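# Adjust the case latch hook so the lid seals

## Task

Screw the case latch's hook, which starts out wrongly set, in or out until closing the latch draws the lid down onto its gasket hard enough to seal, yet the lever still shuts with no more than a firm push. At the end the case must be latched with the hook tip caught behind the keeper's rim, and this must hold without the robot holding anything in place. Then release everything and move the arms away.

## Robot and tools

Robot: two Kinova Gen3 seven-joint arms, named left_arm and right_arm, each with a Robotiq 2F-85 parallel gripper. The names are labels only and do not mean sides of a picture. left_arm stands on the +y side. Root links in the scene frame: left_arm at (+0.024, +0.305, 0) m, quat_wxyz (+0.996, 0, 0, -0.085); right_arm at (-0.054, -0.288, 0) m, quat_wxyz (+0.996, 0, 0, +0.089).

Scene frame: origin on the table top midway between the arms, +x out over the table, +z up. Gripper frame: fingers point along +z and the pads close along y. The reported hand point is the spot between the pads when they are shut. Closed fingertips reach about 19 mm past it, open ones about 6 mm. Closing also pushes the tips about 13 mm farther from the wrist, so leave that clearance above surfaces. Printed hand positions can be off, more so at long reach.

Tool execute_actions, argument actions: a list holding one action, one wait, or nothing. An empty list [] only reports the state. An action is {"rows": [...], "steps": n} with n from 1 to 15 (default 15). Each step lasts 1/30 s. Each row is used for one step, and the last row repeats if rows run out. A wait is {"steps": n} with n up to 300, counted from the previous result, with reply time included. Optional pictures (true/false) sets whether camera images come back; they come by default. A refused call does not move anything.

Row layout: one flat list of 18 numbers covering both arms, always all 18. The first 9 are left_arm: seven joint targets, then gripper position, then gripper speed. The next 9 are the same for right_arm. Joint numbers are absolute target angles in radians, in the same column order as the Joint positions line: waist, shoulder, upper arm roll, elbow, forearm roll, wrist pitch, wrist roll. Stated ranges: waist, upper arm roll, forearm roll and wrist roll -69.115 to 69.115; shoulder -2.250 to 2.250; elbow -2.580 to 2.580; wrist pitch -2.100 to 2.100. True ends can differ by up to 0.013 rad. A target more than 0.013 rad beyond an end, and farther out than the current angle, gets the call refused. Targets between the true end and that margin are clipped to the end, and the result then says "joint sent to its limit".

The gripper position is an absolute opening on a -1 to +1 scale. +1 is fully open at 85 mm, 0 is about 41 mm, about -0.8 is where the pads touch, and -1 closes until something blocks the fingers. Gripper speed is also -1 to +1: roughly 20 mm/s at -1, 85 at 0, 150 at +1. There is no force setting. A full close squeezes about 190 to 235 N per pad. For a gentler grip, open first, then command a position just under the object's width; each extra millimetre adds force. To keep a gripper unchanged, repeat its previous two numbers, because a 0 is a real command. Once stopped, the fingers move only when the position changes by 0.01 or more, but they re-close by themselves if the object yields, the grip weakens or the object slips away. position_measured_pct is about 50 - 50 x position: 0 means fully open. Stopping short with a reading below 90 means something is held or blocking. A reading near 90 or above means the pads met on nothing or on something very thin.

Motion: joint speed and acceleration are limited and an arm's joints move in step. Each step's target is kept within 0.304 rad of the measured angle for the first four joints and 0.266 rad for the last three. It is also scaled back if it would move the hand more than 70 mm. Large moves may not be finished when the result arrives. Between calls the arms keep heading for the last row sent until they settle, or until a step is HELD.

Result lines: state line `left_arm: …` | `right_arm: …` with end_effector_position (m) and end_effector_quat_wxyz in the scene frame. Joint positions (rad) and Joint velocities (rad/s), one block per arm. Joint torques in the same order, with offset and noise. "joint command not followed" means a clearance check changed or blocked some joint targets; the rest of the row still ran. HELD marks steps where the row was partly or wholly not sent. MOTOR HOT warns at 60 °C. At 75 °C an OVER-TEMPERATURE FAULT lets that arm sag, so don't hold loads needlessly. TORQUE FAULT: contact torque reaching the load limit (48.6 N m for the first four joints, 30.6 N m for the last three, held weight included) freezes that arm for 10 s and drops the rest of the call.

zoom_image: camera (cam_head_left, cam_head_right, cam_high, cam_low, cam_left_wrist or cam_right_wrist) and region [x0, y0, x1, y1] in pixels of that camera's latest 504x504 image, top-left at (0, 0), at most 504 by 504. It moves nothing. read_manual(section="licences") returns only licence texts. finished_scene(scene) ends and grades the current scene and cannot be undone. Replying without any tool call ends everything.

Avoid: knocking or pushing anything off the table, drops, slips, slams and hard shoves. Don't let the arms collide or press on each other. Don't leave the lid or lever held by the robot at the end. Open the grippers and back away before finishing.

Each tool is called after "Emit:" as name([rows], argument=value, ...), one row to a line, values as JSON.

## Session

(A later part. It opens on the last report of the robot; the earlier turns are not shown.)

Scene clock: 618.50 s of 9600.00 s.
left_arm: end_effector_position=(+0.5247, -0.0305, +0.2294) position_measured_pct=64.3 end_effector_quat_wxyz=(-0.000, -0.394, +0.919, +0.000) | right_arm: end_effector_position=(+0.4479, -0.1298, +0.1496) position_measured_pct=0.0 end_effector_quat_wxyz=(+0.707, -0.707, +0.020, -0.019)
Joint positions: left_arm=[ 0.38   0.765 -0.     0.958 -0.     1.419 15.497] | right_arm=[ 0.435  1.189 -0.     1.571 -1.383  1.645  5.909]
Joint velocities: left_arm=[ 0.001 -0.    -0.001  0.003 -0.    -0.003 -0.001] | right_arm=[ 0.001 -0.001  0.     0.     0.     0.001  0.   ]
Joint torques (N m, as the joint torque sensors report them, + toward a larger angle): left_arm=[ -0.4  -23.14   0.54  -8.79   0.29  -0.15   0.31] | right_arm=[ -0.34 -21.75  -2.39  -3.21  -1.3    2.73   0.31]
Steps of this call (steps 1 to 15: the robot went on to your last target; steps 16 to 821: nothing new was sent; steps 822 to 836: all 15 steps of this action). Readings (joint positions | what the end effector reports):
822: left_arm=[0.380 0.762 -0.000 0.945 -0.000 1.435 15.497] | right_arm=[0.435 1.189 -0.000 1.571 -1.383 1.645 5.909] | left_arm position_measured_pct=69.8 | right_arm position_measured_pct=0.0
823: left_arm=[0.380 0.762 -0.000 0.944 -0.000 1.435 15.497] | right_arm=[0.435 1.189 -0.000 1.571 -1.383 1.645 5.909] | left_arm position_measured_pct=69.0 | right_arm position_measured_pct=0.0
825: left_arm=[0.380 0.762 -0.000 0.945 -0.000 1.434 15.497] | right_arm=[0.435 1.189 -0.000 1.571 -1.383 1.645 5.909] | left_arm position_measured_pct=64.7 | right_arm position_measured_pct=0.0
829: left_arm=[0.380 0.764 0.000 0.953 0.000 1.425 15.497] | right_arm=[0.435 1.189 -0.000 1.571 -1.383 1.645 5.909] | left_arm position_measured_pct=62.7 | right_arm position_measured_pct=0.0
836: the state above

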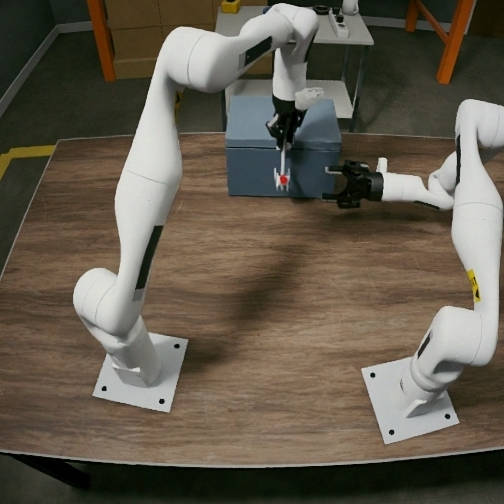

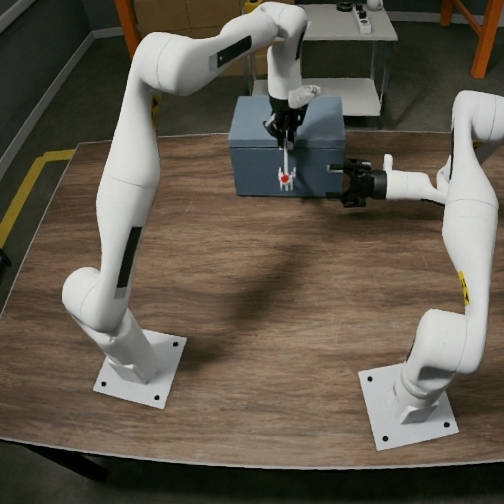

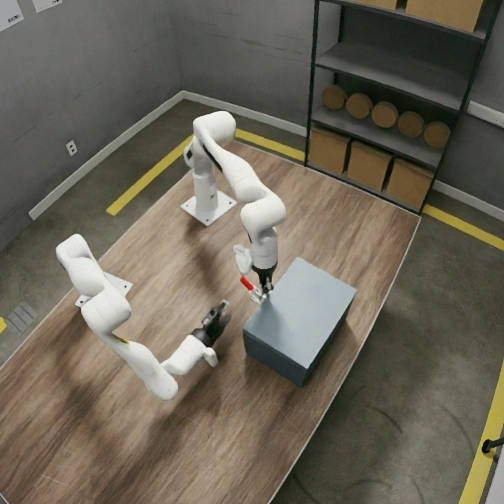

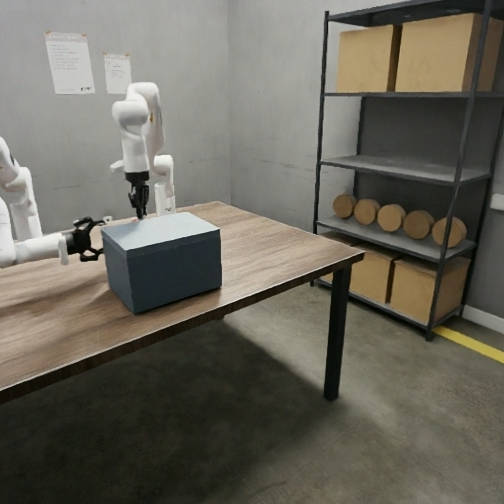

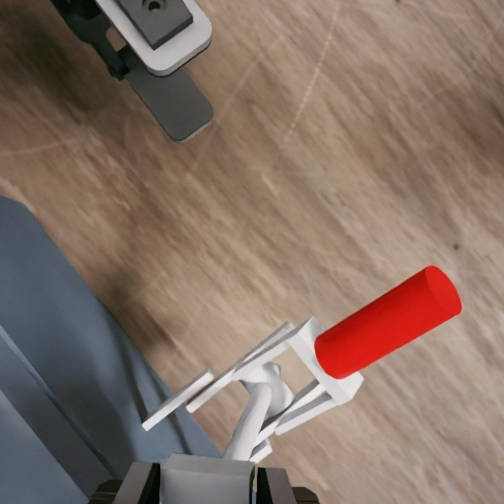

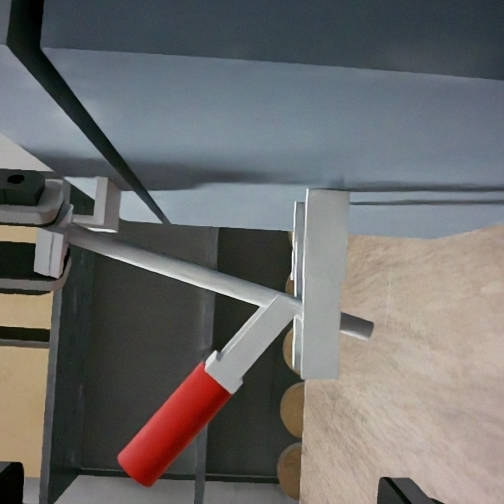

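Emit:
execute_actions([
  {"rows": [[0.3803,0.7649,0,0.9583,0,1.4184,15.4967,-0.405,-0.6,0.4348,1.1893,0,1.5708,-1.3834,1.6454,5.9086,1,0.5],[0.3803,0.7649,0,0.9583,0,1.4184,15.4967,-0.405,-0.6,0.4348,1.1893,0,1.5708,-1.3834,1.6454,5.9086,1,0.5],[0.3803,0.7649,0,0.9583,0,1.4184,15.4967,-0.405,-0.6,0.4348,1.1893,0,1.5708,-1.3834,1.6454,5.9086,1,0.5],[0.3803,0.7649,0,0.9583,0,1.4184,15.4967,-0.405,-0.6,0.4348,1.1893,0,1.5708,-1.3834,1.6454,5.9086,1,0.5],[0.3803,0.7649,0,0.9583,0,1.4184,15.4967,-0.405,-0.6,0.4348,1.1893,0,1.5708,-1.3834,1.6454,5.9086,1,0.5],[0.3803,0.7649,0,0.9583,0,1.4184,15.4967,-0.405,-0.6,0.4348,1.1893,0,1.5708,-1.3834,1.6454,5.9086,1,0.5],[0.3838,0.7541,0,0.9780,-0.0027,1.4050,15.5009,-0.405,-0.6,0.4348,1.1893,0,1.5708,-1.3834,1.6454,5.9086,1,0.5],[0.3838,0.7541,0,0.9780,-0.0027,1.4050,15.5009,-0.405,-0.6,0.4348,1.1893,0,1.5708,-1.3834,1.6454,5.9086,1,0.5],[0.3873,0.7433,0,0.9977,-0.0055,1.3916,15.5050,-0.405,-0.6,0.4348,1.1893,0,1.5708,-1.3834,1.6454,5.9086,1,0.5],[0.3873,0.7433,0,0.9977,-0.0055,1.3916,15.5050,-0.405,-0.6,0.4348,1.1893,0,1.5708,-1.3834,1.6454,5.9086,1,0.5],[0.3908,0.7324,0,1.0175,-0.0082,1.3782,15.5092,-0.405,-0.6,0.4348,1.1893,0,1.5708,-1.3834,1.6454,5.9086,1,0.5],[0.3908,0.7324,0,1.0175,-0.0082,1.3782,15.5092,-0.405,-0.6,0.4348,1.1893,0,1.5708,-1.3834,1.6454,5.9086,1,0.5],[0.3943,0.7216,0,1.0372,-0.0109,1.3648,15.5134,-0.405,-0.6,0.4348,1.1893,0,1.5708,-1.3834,1.6454,5.9086,1,0.5]], "steps": 15},
])

Emit:
zoom_image(camera="cam_right_wrist", region=[0, 150, 200, 350])

Scene clock: 646.07 s of 9600.00 s.
left_arm: end_effector_position=(+0.5167, -0.0301, +0.2311) position_measured_pct=69.0 end_effector_quat_wxyz=(+0.008, -0.394, +0.919, -0.004) | right_arm: end_effector_position=(+0.4479, -0.1298, +0.1496) position_measured_pct=0.0 end_effector_quat_wxyz=(+0.707, -0.707, +0.020, -0.019)
Joint positions: left_arm=[ 0.391  0.731 -0.     1.018 -0.008  1.376 15.51 ] | right_arm=[ 0.435  1.189 -0.     1.571 -1.383  1.645  5.909]
Joint velocities: left_arm=[ 0.04  -0.12   0.006  0.222 -0.031 -0.164  0.052] | right_arm=[-0.002  0.001  0.    -0.    -0.     0.     0.   ]
Joint torques (N m, as the joint torque sensors report them, + toward a larger angle): left_arm=[  0.21 -21.49   0.32  -8.26   0.45   0.51   0.12] | right_arm=[ -0.15 -21.85  -2.27  -3.17  -0.99   2.81   0.2 ]
Steps of this call (steps 1 to 15: the robot went on to your last target; steps 16 to 812: nothing new was sent; steps 813 to 827: all 15 steps of this action). Readings (joint positions | what the end effector reports):
813: left_arm=[0.380 0.765 -0.000 0.958 -0.000 1.418 15.497] | right_arm=[0.435 1.189 -0.000 1.571 -1.383 1.645 5.909] | left_arm position_measured_pct=67.5 | right_arm position_measured_pct=0.0
814: left_arm=[0.380 0.765 -0.000 0.958 -0.000 1.419 15.497] | right_arm=[0.435 1.189 -0.000 1.571 -1.383 1.645 5.909] | left_arm position_measured_pct=67.5 | right_arm position_measured_pct=0.0
816: left_arm=[0.380 0.765 -0.000 0.958 -0.000 1.419 15.497] | right_arm=[0.435 1.189 -0.000 1.571 -1.383 1.645 5.909] | left_arm position_measured_pct=68.7 | right_arm position_measured_pct=0.0
820: left_arm=[0.381 0.761 -0.000 0.964 -0.001 1.415 15.498] | right_arm=[0.435 1.189 -0.000 1.571 -1.383 1.645 5.909] | left_arm position_measured_pct=69.0 | right_arm position_measured_pct=0.0
827: the state above

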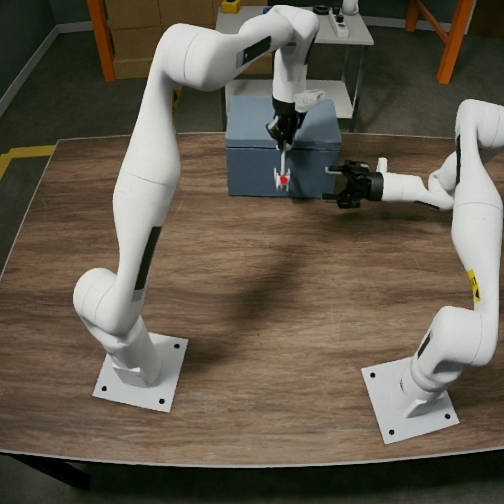

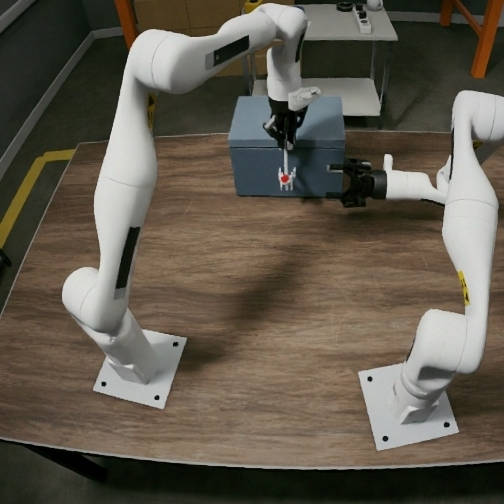

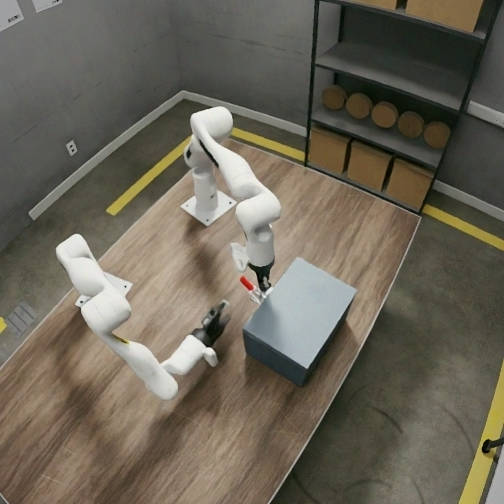

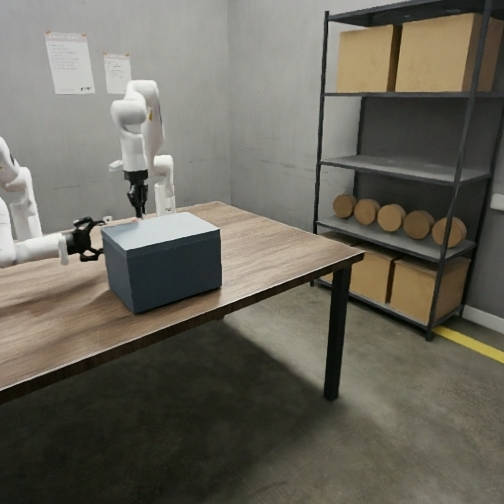

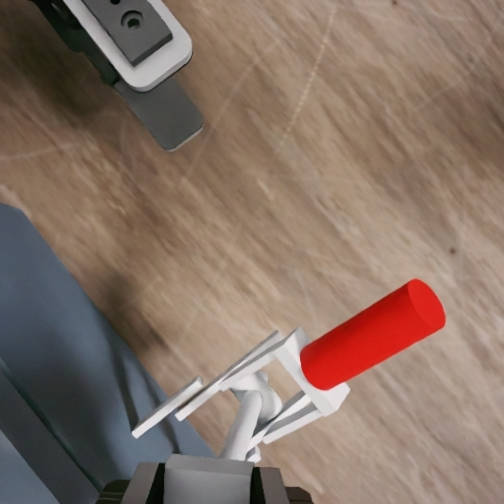

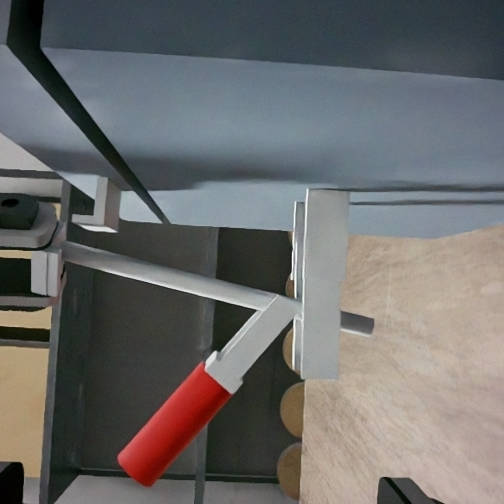

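Region (0, 150, 200, 350) of cam_right_wrist's 504x504 image, scaled by 2.520.

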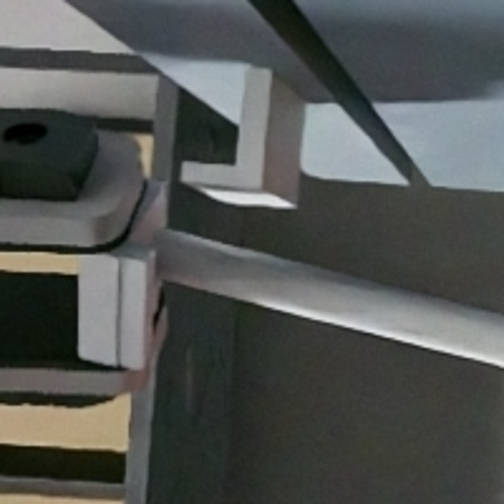

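Emit:
execute_actions([
  {"rows": [[0.3960,0.7162,0,1.0470,-0.0123,1.3581,15.5155,-0.405,-0.6,0.4348,1.1893,0,1.5708,-1.3834,1.6454,5.9086,1,0.5],[0.3978,0.7108,0,1.0569,-0.0137,1.3514,15.5176,-0.405,-0.6,0.4348,1.1893,0,1.5708,-1.3834,1.6454,5.9086,1,0.5],[0.3995,0.7054,0,1.0668,-0.0150,1.3447,15.5197,-0.405,-0.6,0.4348,1.1893,0,1.5708,-1.3834,1.6454,5.9086,1,0.5],[0.4012,0.7000,0,1.0766,-0.0164,1.3379,15.5217,-0.405,-0.6,0.4348,1.1893,0,1.5708,-1.3834,1.6454,5.9086,1,0.5],[0.4030,0.6946,0,1.0865,-0.0177,1.3312,15.5238,-0.405,-0.6,0.4348,1.1893,0,1.5708,-1.3834,1.6454,5.9086,1,0.5],[0.4047,0.6892,0,1.0963,-0.0191,1.3245,15.5259,-0.405,-0.6,0.4348,1.1893,0,1.5708,-1.3834,1.6454,5.9086,1,0.5],[0.4065,0.6838,0,1.1062,-0.0205,1.3178,15.5280,-0.405,-0.6,0.4348,1.1893,0,1.5708,-1.3834,1.6454,5.9086,1,0.5],[0.4082,0.6783,0,1.1161,-0.0218,1.3111,15.5301,-0.405,-0.6,0.4348,1.1893,0,1.5708,-1.3834,1.6454,5.9086,1,0.5],[0.4100,0.6729,0,1.1259,-0.0232,1.3044,15.5321,-0.405,-0.6,0.4348,1.1893,0,1.5708,-1.3834,1.6454,5.9086,1,0.5],[0.4117,0.6675,0,1.1358,-0.0246,1.2977,15.5342,-0.405,-0.6,0.4348,1.1893,0,1.5708,-1.3834,1.6454,5.9086,1,0.5],[0.4135,0.6621,0,1.1456,-0.0259,1.2910,15.5363,-0.405,-0.6,0.4348,1.1893,0,1.5708,-1.3834,1.6454,5.9086,1,0.5],[0.4152,0.6567,0,1.1555,-0.0273,1.2843,15.5384,-0.405,-0.6,0.4348,1.1893,0,1.5708,-1.3834,1.6454,5.9086,1,0.5]], "steps": 15},
])

Emit:
execute_actions([
  {"steps": 10},
])

Emit:
zoom_image(camera="cam_right_wrist", region=[0, 150, 200, 350])

Scene clock: 675.47 s of 9600.00 s.
left_arm: end_effector_position=(+0.4979, -0.0289, +0.2327) position_measured_pct=69.0 end_effector_quat_wxyz=(+0.023, -0.393, +0.919, -0.014) | right_arm: end_effector_position=(+0.4479, -0.1298, +0.1496) position_measured_pct=0.0 end_effector_quat_wxyz=(+0.707, -0.707, +0.020, -0.019)
Joint positions: left_arm=[ 0.414  0.662  0.001  1.144 -0.025  1.288 15.536] | right_arm=[ 0.435  1.189 -0.     1.571 -1.383  1.645  5.909]
Joint velocities: left_arm=[ 0.024 -0.074  0.004  0.137 -0.021 -0.106  0.033] | right_arm=[-0.     0.001  0.001 -0.    -0.    -0.    -0.   ]
Joint torques (N m, as the joint torque sensors report them, + toward a larger angle): left_arm=[ -1.3  -20.09  -0.6   -7.18   0.08   1.35  -0.27] | right_arm=[ -0.43 -22.34  -2.11  -2.98  -1.22   2.75   0.17]
Steps of this call (steps 1 to 30: the robot went on to your last target; steps 31 to 867: nothing new was sent; steps 868 to 882: all 15 steps of this action). Readings (joint positions | what the end effector reports):
868: left_arm=[0.395 0.720 -0.000 1.037 -0.011 1.362 15.514] | right_arm=[0.435 1.189 -0.000 1.571 -1.383 1.645 5.909] | left_arm position_measured_pct=69.0 | right_arm position_measured_pct=0.0
869: left_arm=[0.395 0.718 -0.000 1.040 -0.011 1.361 15.514] | right_arm=[0.435 1.189 -0.000 1.571 -1.383 1.645 5.909] | left_arm position_measured_pct=69.0 | right_arm position_measured_pct=0.0
871: left_arm=[0.397 0.712 0.000 1.051 -0.013 1.353 15.516] | right_arm=[0.435 1.189 -0.000 1.571 -1.383 1.645 5.909] | left_arm position_measured_pct=69.0 | right_arm position_measured_pct=0.0
875: left_arm=[0.403 0.695 0.000 1.083 -0.017 1.331 15.523] | right_arm=[0.435 1.189 -0.000 1.571 -1.383 1.645 5.909] | left_arm position_measured_pct=69.0 | right_arm position_measured_pct=0.0
882: the state above

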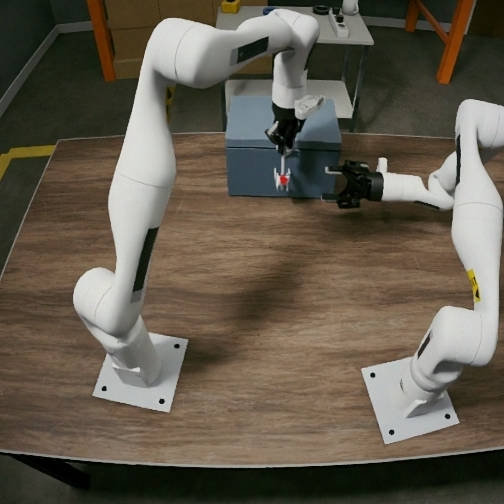

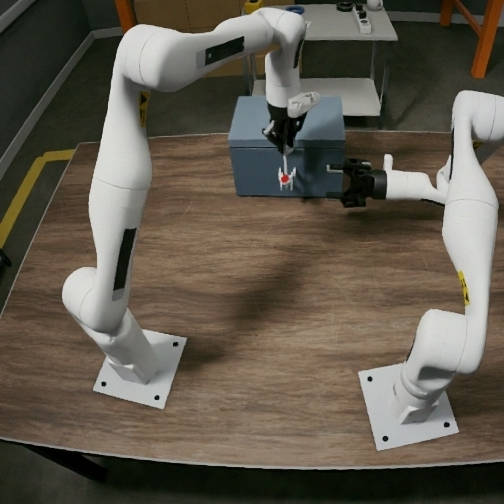

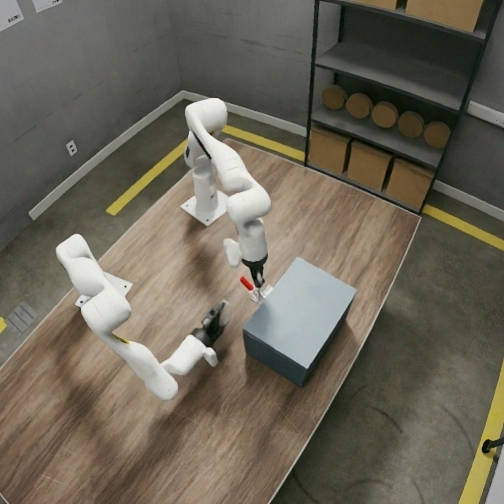

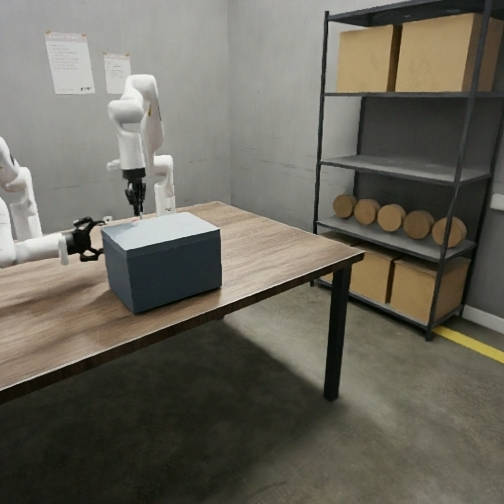

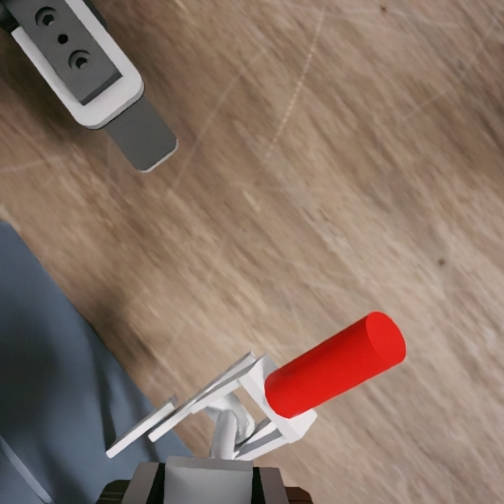

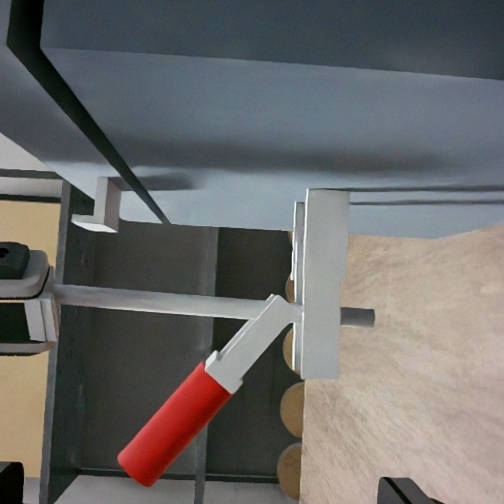

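Scene clock: 675.80 s of 9600.00 s.
left_arm: end_effector_position=(+0.4965, -0.0289, +0.2328) position_measured_pct=69.0 end_effector_quat_wxyz=(+0.024, -0.393, +0.919, -0.015) | right_arm: end_effector_position=(+0.4479, -0.1298, +0.1496) position_measured_pct=0.0 end_effector_quat_wxyz=(+0.707, -0.707, +0.020, -0.019)
Joint positions: left_arm=[ 0.416  0.657  0.001  1.153 -0.026  1.281 15.538] | right_arm=[ 0.435  1.189 -0.     1.571 -1.383  1.645  5.909]
Joint velocities: left_arm=[ 0.001 -0.002 -0.001  0.002 -0.001 -0.002  0.001] | right_arm=[ 0.002 -0.     0.    -0.    -0.    -0.     0.   ]
Joint torques (N m, as the joint torque sensors report them, + toward a larger angle): left_arm=[ -1.19 -21.15  -0.38  -6.96  -0.22   1.35   0.17] | right_arm=[ -0.4  -21.73  -2.78  -3.16  -1.3    2.8    0.05]
Steps of this call (steps 1 to 10: the robot went on to your last target). Readings (joint positions | what the end effector reports):
1: left_arm=[0.415 0.660 0.001 1.147 -0.026 1.285 15.537] | right_arm=[0.435 1.189 -0.000 1.571 -1.383 1.645 5.909] | left_arm position_measured_pct=69.0 | right_arm position_measured_pct=0.0
2: left_arm=[0.415 0.659 0.001 1.149 -0.026 1.283 15.538] | right_arm=[0.435 1.189 -0.000 1.571 -1.383 1.645 5.909] | left_arm position_measured_pct=69.0 | right_arm position_measured_pct=0.0
4: left_arm=[0.416 0.658 0.001 1.151 -0.026 1.282 15.538] | right_arm=[0.435 1.189 -0.000 1.571 -1.383 1.645 5.909] | left_arm position_measured_pct=69.0 | right_arm position_measured_pct=0.0
8: left_arm=[0.416 0.657 0.001 1.153 -0.026 1.281 15.538] | right_arm=[0.435 1.189 -0.000 1.571 -1.383 1.645 5.909] | left_arm position_measured_pct=69.0 | right_arm position_measured_pct=0.0
10: the state above

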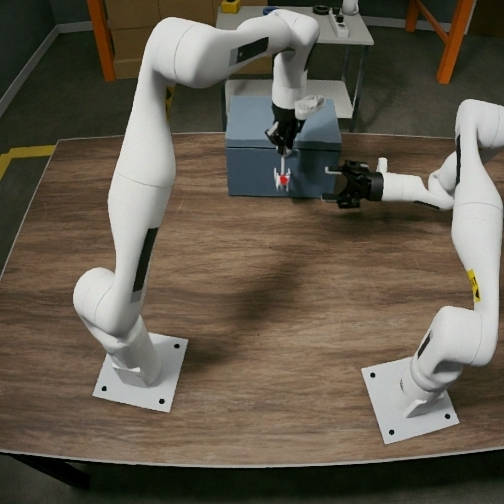

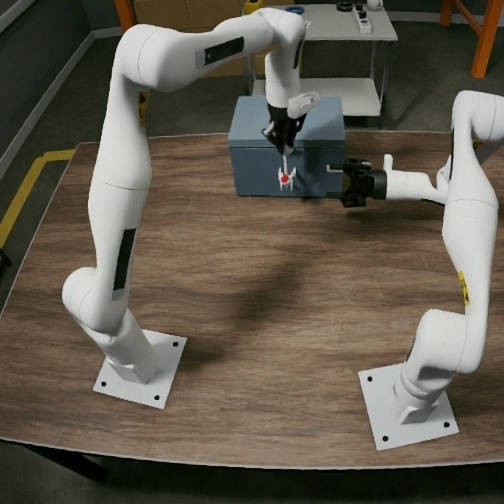

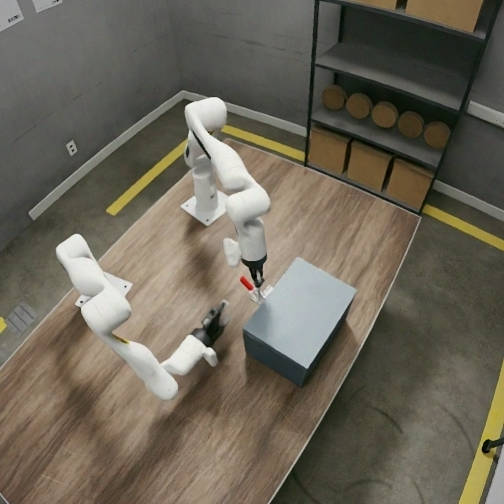

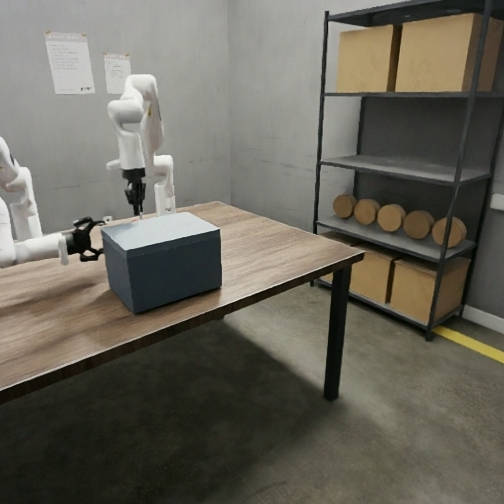

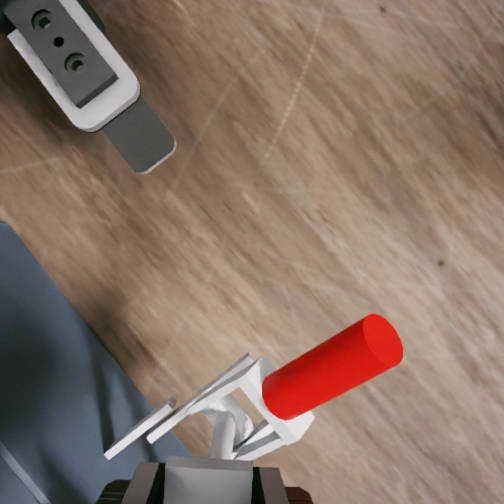

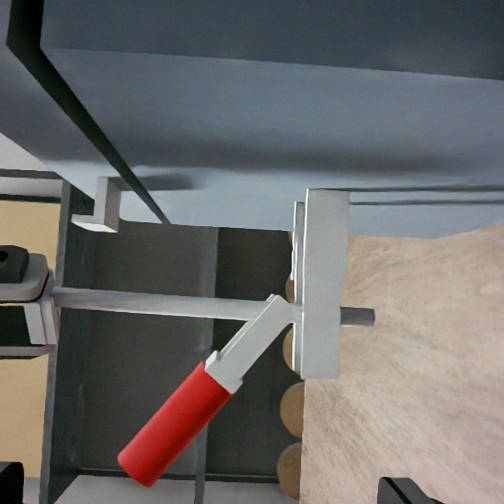

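Region (0, 150, 200, 350) of cam_right_wrist's 504x504 image, scaled by 2.520.

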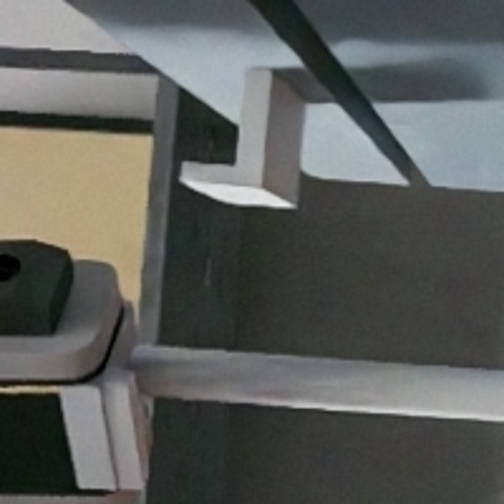

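Emit:
execute_actions([
  {"rows": [[0.4137,0.6554,0,1.1581,-0.0273,1.2830,15.5369,-0.45,-0.6,0.4348,1.1893,0,1.5708,-1.3834,1.6454,5.9086,1,0.5],[0.4137,0.6554,0,1.1581,-0.0273,1.2830,15.5369,-0.45,-0.6,0.4348,1.1893,0,1.5708,-1.3834,1.6454,5.9086,1,0.5],[0.4137,0.6554,0,1.1581,-0.0273,1.2830,15.5369,-0.45,-0.6,0.4348,1.1893,0,1.5708,-1.3834,1.6454,5.9086,1,0.5],[0.4137,0.6554,0,1.1581,-0.0273,1.2830,15.5369,-0.45,-0.6,0.4348,1.1893,0,1.5708,-1.3834,1.6454,5.9086,1,0.5],[0.4137,0.6554,0,1.1581,-0.0273,1.2830,15.5369,-0.45,-0.6,0.4348,1.1893,0,1.5708,-1.3834,1.6454,5.9086,1,0.5],[0.4137,0.6554,0,1.1581,-0.0273,1.2830,16.2437,-0.45,-0.6,0.4348,1.1893,0,1.5708,-1.3834,1.6454,5.9086,1,0.5]], "steps": 15},
], pictures=false)

Emit:
execute_actions([
  {"steps": 20},
])

Emit:
zoom_image(camera="cam_right_wrist", region=[0, 200, 250, 450])

Scene clock: 727.17 s of 9600.00 s.
left_arm: end_effector_position=(+0.4965, -0.0289, +0.2329) position_measured_pct=69.8 end_effector_quat_wxyz=(+0.022, -0.526, +0.850, -0.019) | right_arm: end_effector_position=(+0.4479, -0.1298, +0.1496) position_measured_pct=0.0 end_effector_quat_wxyz=(+0.707, -0.707, +0.020, -0.019)
Joint positions: left_arm=[ 0.415  0.655  0.002  1.155 -0.026  1.278 15.839] | right_arm=[ 0.435  1.189 -0.     1.571 -1.383  1.645  5.909]
Joint velocities: left_arm=[ 0.002 -0.     0.002 -0.001 -0.001 -0.002  1.216] | right_arm=[-0.002 -0.001 -0.001 -0.    -0.    -0.     0.   ]
Joint torques (N m, as the joint torque sensors report them, + toward a larger angle): left_arm=[ -1.82 -21.42  -0.61  -6.19  -0.39   1.65   0.07] | right_arm=[ -0.36 -21.71  -2.37  -3.12  -1.47   2.68   0.41]
Steps of this call (steps 1 to 15: the robot went on to your last target; steps 16 to 1526: nothing new was sent; steps 1527 to 1541: all 15 steps of this action). Readings (joint positions | what the end effector reports):
1527: left_arm=[0.416 0.656 0.001 1.154 -0.026 1.280 15.538] | right_arm=[0.435 1.189 -0.000 1.571 -1.383 1.645 5.909] | left_arm position_measured_pct=69.0 | right_arm position_measured_pct=0.0
1528: left_arm=[0.416 0.656 0.001 1.154 -0.026 1.280 15.538] | right_arm=[0.435 1.189 -0.000 1.571 -1.383 1.645 5.909] | left_arm position_measured_pct=69.4 | right_arm position_measured_pct=0.0
1530: left_arm=[0.415 0.656 0.001 1.155 -0.026 1.279 15.537] | right_arm=[0.435 1.189 -0.000 1.571 -1.383 1.645 5.909] | left_arm position_measured_pct=69.8 | right_arm position_measured_pct=0.0
1534: left_arm=[0.415 0.655 0.001 1.155 -0.026 1.279 15.567] | right_arm=[0.435 1.189 -0.000 1.571 -1.383 1.645 5.909] | left_arm position_measured_pct=69.8 | right_arm position_measured_pct=0.0
1541: the state above

Scene clock: 727.83 s of 9600.00 s.
left_arm: end_effector_position=(+0.4964, -0.0291, +0.2330) position_measured_pct=69.8 end_effector_quat_wxyz=(-0.018, +0.686, -0.727, +0.023) | right_arm: end_effector_position=(+0.4479, -0.1298, +0.1496) position_measured_pct=0.0 end_effector_quat_wxyz=(+0.707, -0.707, +0.020, -0.019)
Joint positions: left_arm=[ 0.416  0.655  0.002  1.155 -0.026  1.278 16.244] | right_arm=[ 0.435  1.189 -0.     1.571 -1.383  1.645  5.909]
Joint velocities: left_arm=[-0.     0.002  0.    -0.    -0.     0.     0.001] | right_arm=[-0.001 -0.    -0.     0.     0.     0.    -0.   ]
Joint torques (N m, as the joint torque sensors report them, + toward a larger angle): left_arm=[ -2.03 -21.7   -0.97  -6.57  -0.48   1.68   0.31] | right_arm=[ -0.35 -21.97  -2.37  -3.55  -1.29   2.78   0.51]
Steps of this call (steps 1 to 20: the robot went on to your last target). Readings (joint positions | what the end effector reports):
1: left_arm=[0.416 0.655 0.002 1.155 -0.026 1.278 15.880] | right_arm=[0.435 1.189 -0.000 1.571 -1.383 1.645 5.909] | left_arm position_measured_pct=69.8 | right_arm position_measured_pct=0.0
2: left_arm=[0.416 0.655 0.002 1.155 -0.026 1.278 15.921] | right_arm=[0.435 1.189 -0.000 1.571 -1.383 1.645 5.909] | left_arm position_measured_pct=69.8 | right_arm position_measured_pct=0.0
4: left_arm=[0.416 0.655 0.002 1.155 -0.026 1.278 16.002] | right_arm=[0.435 1.189 -0.000 1.571 -1.383 1.645 5.909] | left_arm position_measured_pct=69.8 | right_arm position_measured_pct=0.0
8: left_arm=[0.416 0.655 0.002 1.155 -0.026 1.278 16.162] | right_arm=[0.435 1.189 -0.000 1.571 -1.383 1.645 5.909] | left_arm position_measured_pct=69.8 | right_arm position_measured_pct=0.0
20: the state above

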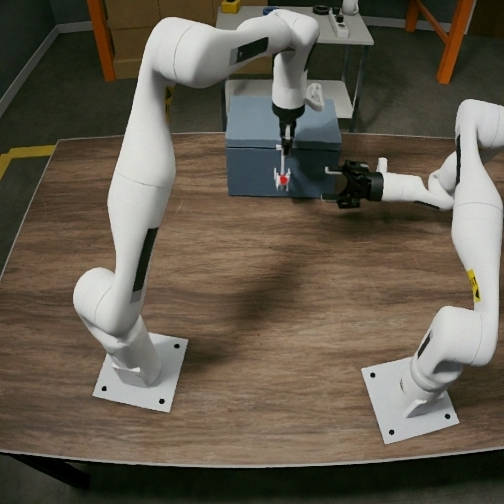

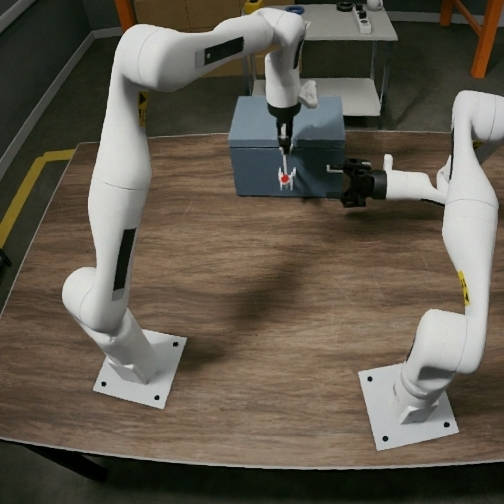

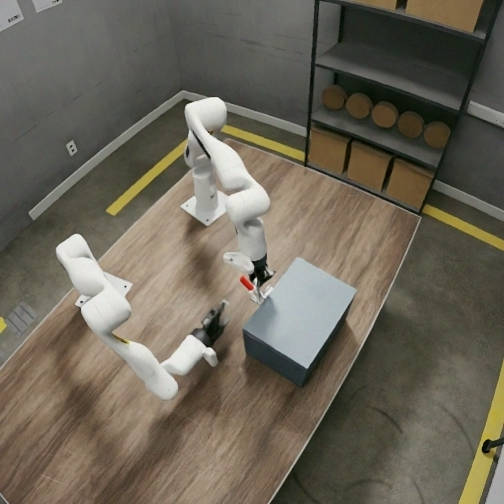

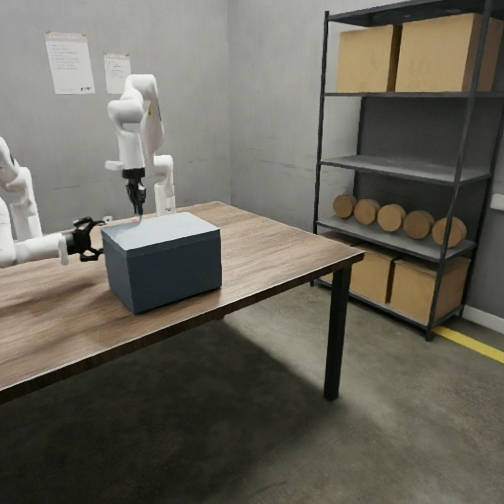

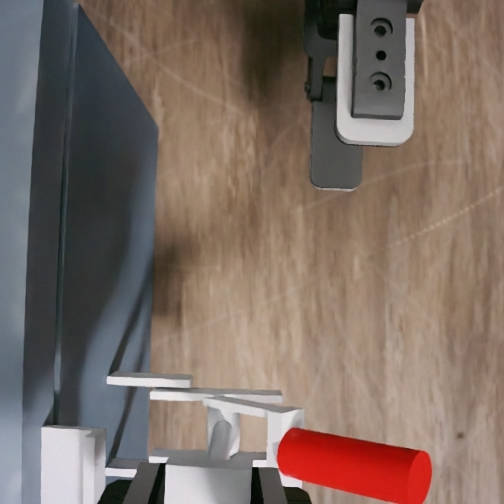

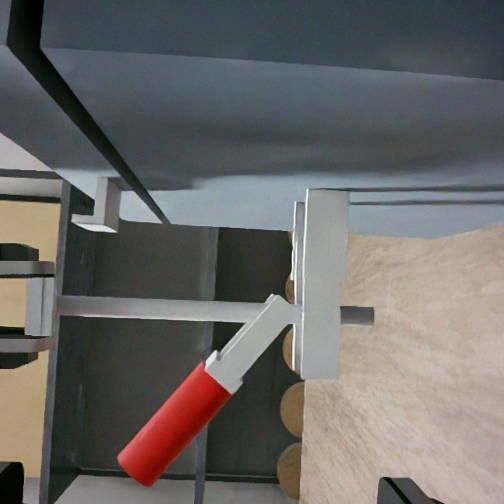

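Region (0, 200, 250, 450) of cam_right_wrist's 504x504 image, scaled by 2.016.

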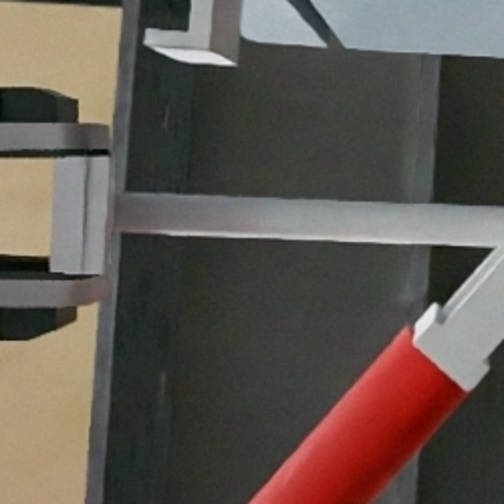

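Emit:
execute_actions([
  {"rows": [[0.4170,0.6580,0,1.1530,-0.0273,1.2850,17.03,-0.45,-0.6,0.4348,1.1893,0,1.5708,-1.3834,1.6454,5.9086,1,0.5]], "steps": 15},
], pictures=false)

Emit:
execute_actions([
  {"steps": 12},
], pictures=false)

Emit:
execute_actions([
  {"rows": [[0.4170,0.6580,0,1.1530,-0.0273,1.2850,17.818,-0.45,-0.6,0.4348,1.1893,0,1.5708,-1.3834,1.6454,5.9086,1,0.5]], "steps": 15},
], pictures=false)

Emit:
execute_actions([
  {"steps": 14},
])

Emit:
zoom_image(camera="cam_right_wrist", region=[0, 150, 200, 350])

Scene clock: 744.57 s of 9600.00 s.
left_arm: end_effector_position=(+0.4971, -0.0290, +0.2332) position_measured_pct=69.8 end_effector_quat_wxyz=(-0.013, +0.846, -0.532, +0.026) | right_arm: end_effector_position=(+0.4479, -0.1298, +0.1496) position_measured_pct=0.0 end_effector_quat_wxyz=(+0.707, -0.707, +0.020, -0.019)
Joint positions: left_arm=[ 0.417  0.658  0.     1.151 -0.028  1.282 16.749] | right_arm=[ 0.435  1.189 -0.     1.571 -1.383  1.645  5.909]
Joint velocities: left_arm=[-0.001 -0.001 -0.002 -0.001 -0.005  0.003  1.217] | right_arm=[-0.    -0.001 -0.    -0.     0.    -0.     0.   ]
Joint torques (N m, as the joint torque sensors report them, + toward a larger angle): left_arm=[ -0.35 -21.46   0.81  -7.13   0.6    0.98   0.24] | right_arm=[ -0.09 -21.79  -2.25  -2.87  -1.31   2.73   0.2 ]
Steps of this call (steps 1 to 15: the robot went on to your last target; steps 16 to 487: nothing new was sent; steps 488 to 502: all 15 steps of this action). Readings (joint positions | what the end effector reports):
488: left_arm=[0.416 0.655 0.002 1.155 -0.026 1.278 16.245] | right_arm=[0.435 1.189 -0.000 1.571 -1.383 1.645 5.909] | left_arm position_measured_pct=69.8 | right_arm position_measured_pct=0.0
489: left_arm=[0.416 0.656 0.002 1.155 -0.026 1.279 16.254] | right_arm=[0.435 1.189 -0.000 1.571 -1.383 1.645 5.909] | left_arm position_measured_pct=69.8 | right_arm position_measured_pct=0.0
491: left_arm=[0.417 0.656 0.001 1.154 -0.027 1.279 16.305] | right_arm=[0.435 1.189 -0.000 1.571 -1.383 1.645 5.909] | left_arm position_measured_pct=69.8 | right_arm position_measured_pct=0.0
495: left_arm=[0.417 0.657 0.001 1.152 -0.027 1.281 16.465] | right_arm=[0.435 1.189 -0.000 1.571 -1.383 1.645 5.909] | left_arm position_measured_pct=69.8 | right_arm position_measured_pct=0.0
502: the state above

Scene clock: 744.97 s of 9600.00 s.
left_arm: end_effector_position=(+0.4974, -0.0282, +0.2333) position_measured_pct=69.8 end_effector_quat_wxyz=(-0.010, +0.912, -0.409, +0.028) | right_arm: end_effector_position=(+0.4479, -0.1298, +0.1496) position_measured_pct=0.0 end_effector_quat_wxyz=(+0.707, -0.707, +0.020, -0.019)
Joint positions: left_arm=[ 0.417  0.657 -0.001  1.151 -0.029  1.282 17.029] | right_arm=[ 0.435  1.189 -0.     1.571 -1.383  1.645  5.909]
Joint velocities: left_arm=[-0.002  0.     0.001  0.    -0.    -0.     0.011] | right_arm=[-0. -0.  0.  0. -0. -0. -0.]
Joint torques (N m, as the joint torque sensors report them, + toward a larger angle): left_arm=[ -0.39 -20.57   0.98  -7.04   0.91   0.66   0.  ] | right_arm=[ -0.3  -21.96  -2.28  -3.18  -1.28   2.67   0.28]
Steps of this call (steps 1 to 12: the robot went on to your last target). Readings (joint positions | what the end effector reports):
1: left_arm=[0.417 0.658 -0.000 1.151 -0.028 1.282 16.790] | right_arm=[0.435 1.189 -0.000 1.571 -1.383 1.645 5.909] | left_arm position_measured_pct=69.8 | right_arm position_measured_pct=0.0
2: left_arm=[0.417 0.658 -0.000 1.151 -0.028 1.282 16.831] | right_arm=[0.435 1.189 -0.000 1.571 -1.383 1.645 5.909] | left_arm position_measured_pct=69.8 | right_arm position_measured_pct=0.0
4: left_arm=[0.417 0.657 -0.000 1.151 -0.028 1.282 16.912] | right_arm=[0.435 1.189 -0.000 1.571 -1.383 1.645 5.909] | left_arm position_measured_pct=69.8 | right_arm position_measured_pct=0.0
8: left_arm=[0.417 0.657 -0.001 1.151 -0.029 1.282 17.019] | right_arm=[0.435 1.189 -0.000 1.571 -1.383 1.645 5.909] | left_arm position_measured_pct=69.8 | right_arm position_measured_pct=0.0
12: the state above

Scene clock: 745.47 s of 9600.00 s.
left_arm: end_effector_position=(+0.4974, -0.0264, +0.2333) position_measured_pct=69.8 end_effector_quat_wxyz=(-0.004, +0.986, -0.166, +0.028) | right_arm: end_effector_position=(+0.4479, -0.1298, +0.1496) position_measured_pct=0.0 end_effector_quat_wxyz=(+0.707, -0.707, +0.020, -0.019)
Joint positions: left_arm=[ 0.416  0.657 -0.002  1.152 -0.03   1.284 17.536] | right_arm=[ 0.435  1.189 -0.     1.571 -1.383  1.645  5.909]
Joint velocities: left_arm=[-0.002  0.001 -0.001  0.004 -0.003  0.007  1.215] | right_arm=[ 0.002 -0.001  0.     0.    -0.    -0.     0.   ]
Joint torques (N m, as the joint torque sensors report them, + toward a larger angle): left_arm=[  0.68 -20.67   2.08  -7.71   1.63  -0.25   0.71] | right_arm=[ -0.08 -21.92  -2.27  -3.21  -1.34   2.67   0.45]
Steps of this call (steps 1 to 15: all 15 steps of this action). Readings (joint positions | what the end effector reports):
1: left_arm=[0.417 0.657 -0.001 1.151 -0.029 1.282 17.031] | right_arm=[0.435 1.189 -0.000 1.571 -1.383 1.645 5.909] | left_arm position_measured_pct=69.8 | right_arm position_measured_pct=0.0
2: left_arm=[0.417 0.657 -0.001 1.151 -0.029 1.282 17.040] | right_arm=[0.435 1.189 -0.000 1.571 -1.383 1.645 5.909] | left_arm position_measured_pct=69.8 | right_arm position_measured_pct=0.0
4: left_arm=[0.417 0.657 -0.001 1.151 -0.029 1.282 17.091] | right_arm=[0.435 1.189 -0.000 1.571 -1.383 1.645 5.909] | left_arm position_measured_pct=69.8 | right_arm position_measured_pct=0.0
8: left_arm=[0.417 0.657 -0.001 1.151 -0.029 1.283 17.252] | right_arm=[0.435 1.189 -0.000 1.571 -1.383 1.645 5.909] | left_arm position_measured_pct=69.8 | right_arm position_measured_pct=0.0
15: the state above

Scene clock: 745.93 s of 9600.00 s.
left_arm: end_effector_position=(+0.4970, -0.0254, +0.2327) position_measured_pct=69.8 end_effector_quat_wxyz=(-0.001, +0.999, -0.026, +0.027) | right_arm: end_effector_position=(+0.4479, -0.1298, +0.1496) position_measured_pct=0.0 end_effector_quat_wxyz=(+0.707, -0.707, +0.020, -0.019)
Joint positions: left_arm=[ 0.415  0.657 -0.002  1.153 -0.03   1.286 17.818] | right_arm=[ 0.435  1.189 -0.     1.571 -1.383  1.645  5.909]
Joint velocities: left_arm=[-0.001 -0.     0.     0.     0.001  0.     0.006] | right_arm=[-0.     0.001  0.001  0.    -0.     0.     0.   ]
Joint torques (N m, as the joint torque sensors report them, + toward a larger angle): left_arm=[  1.21 -20.4    1.59  -8.71   1.45  -0.97   0.27] | right_arm=[ -0.45 -21.59  -2.4   -3.07  -1.35   2.79   0.13]
Steps of this call (steps 1 to 14: the robot went on to your last target). Readings (joint positions | what the end effector reports):
1: left_arm=[0.416 0.657 -0.002 1.152 -0.030 1.285 17.577] | right_arm=[0.435 1.189 -0.000 1.571 -1.383 1.645 5.909] | left_arm position_measured_pct=69.8 | right_arm position_measured_pct=0.0
2: left_arm=[0.416 0.657 -0.002 1.152 -0.030 1.285 17.618] | right_arm=[0.435 1.189 -0.000 1.571 -1.383 1.645 5.909] | left_arm position_measured_pct=69.8 | right_arm position_measured_pct=0.0
4: left_arm=[0.416 0.657 -0.002 1.152 -0.030 1.285 17.699] | right_arm=[0.435 1.189 -0.000 1.571 -1.383 1.645 5.909] | left_arm position_measured_pct=69.8 | right_arm position_measured_pct=0.0
8: left_arm=[0.415 0.657 -0.002 1.153 -0.030 1.286 17.807] | right_arm=[0.435 1.189 -0.000 1.571 -1.383 1.645 5.909] | left_arm position_measured_pct=69.8 | right_arm position_measured_pct=0.0
14: the state above

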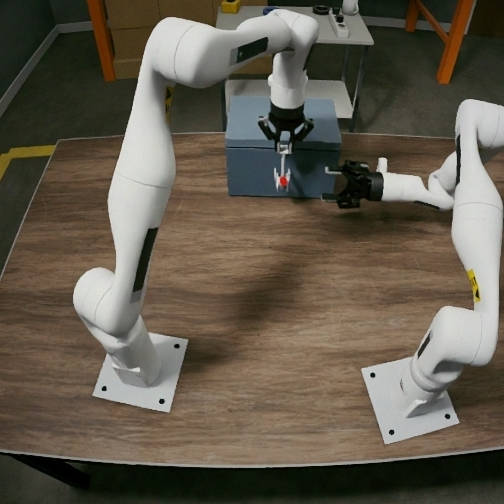

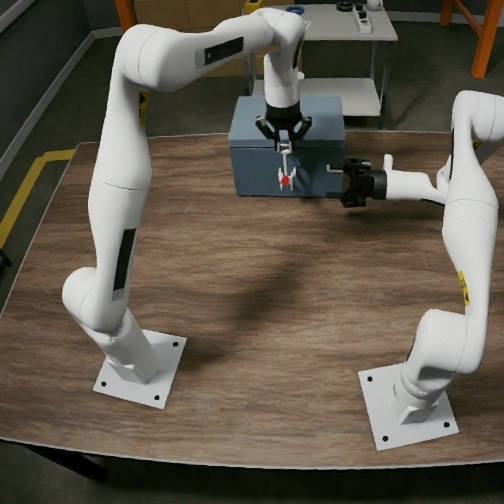

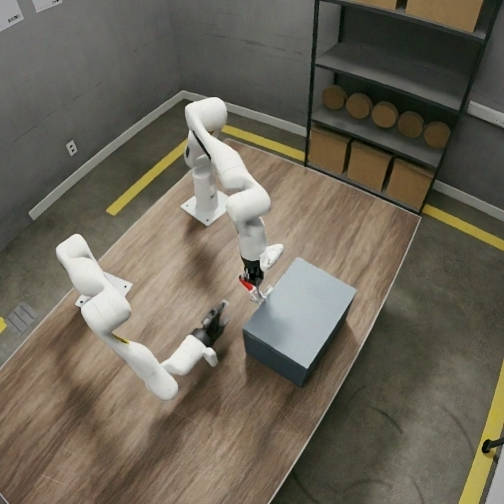

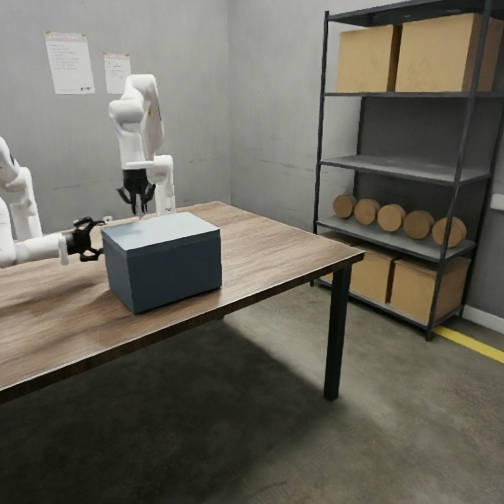

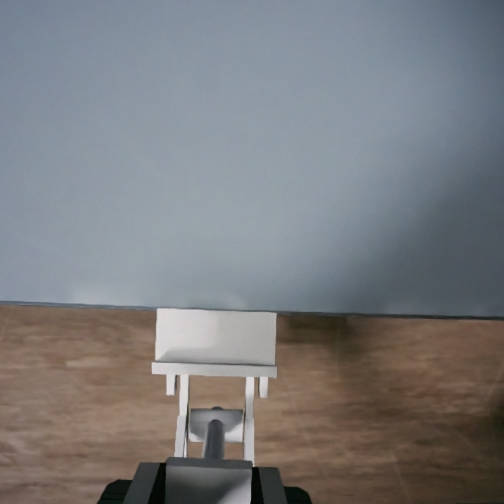

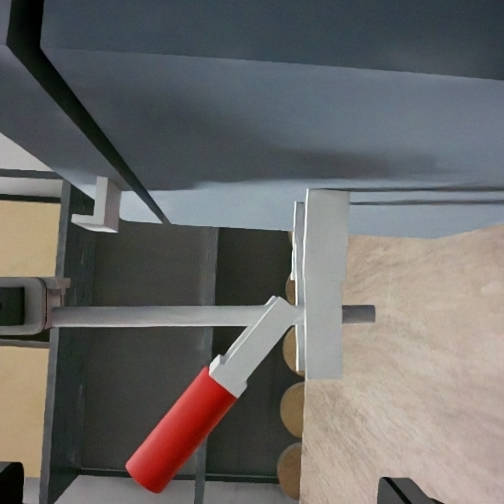

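Region (0, 150, 200, 350) of cam_right_wrist's 504x504 image, scaled by 2.520.

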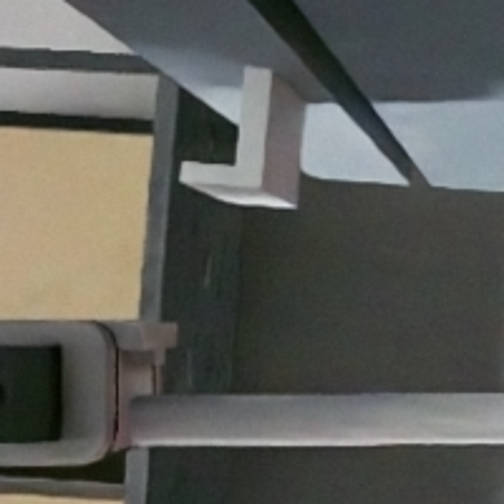

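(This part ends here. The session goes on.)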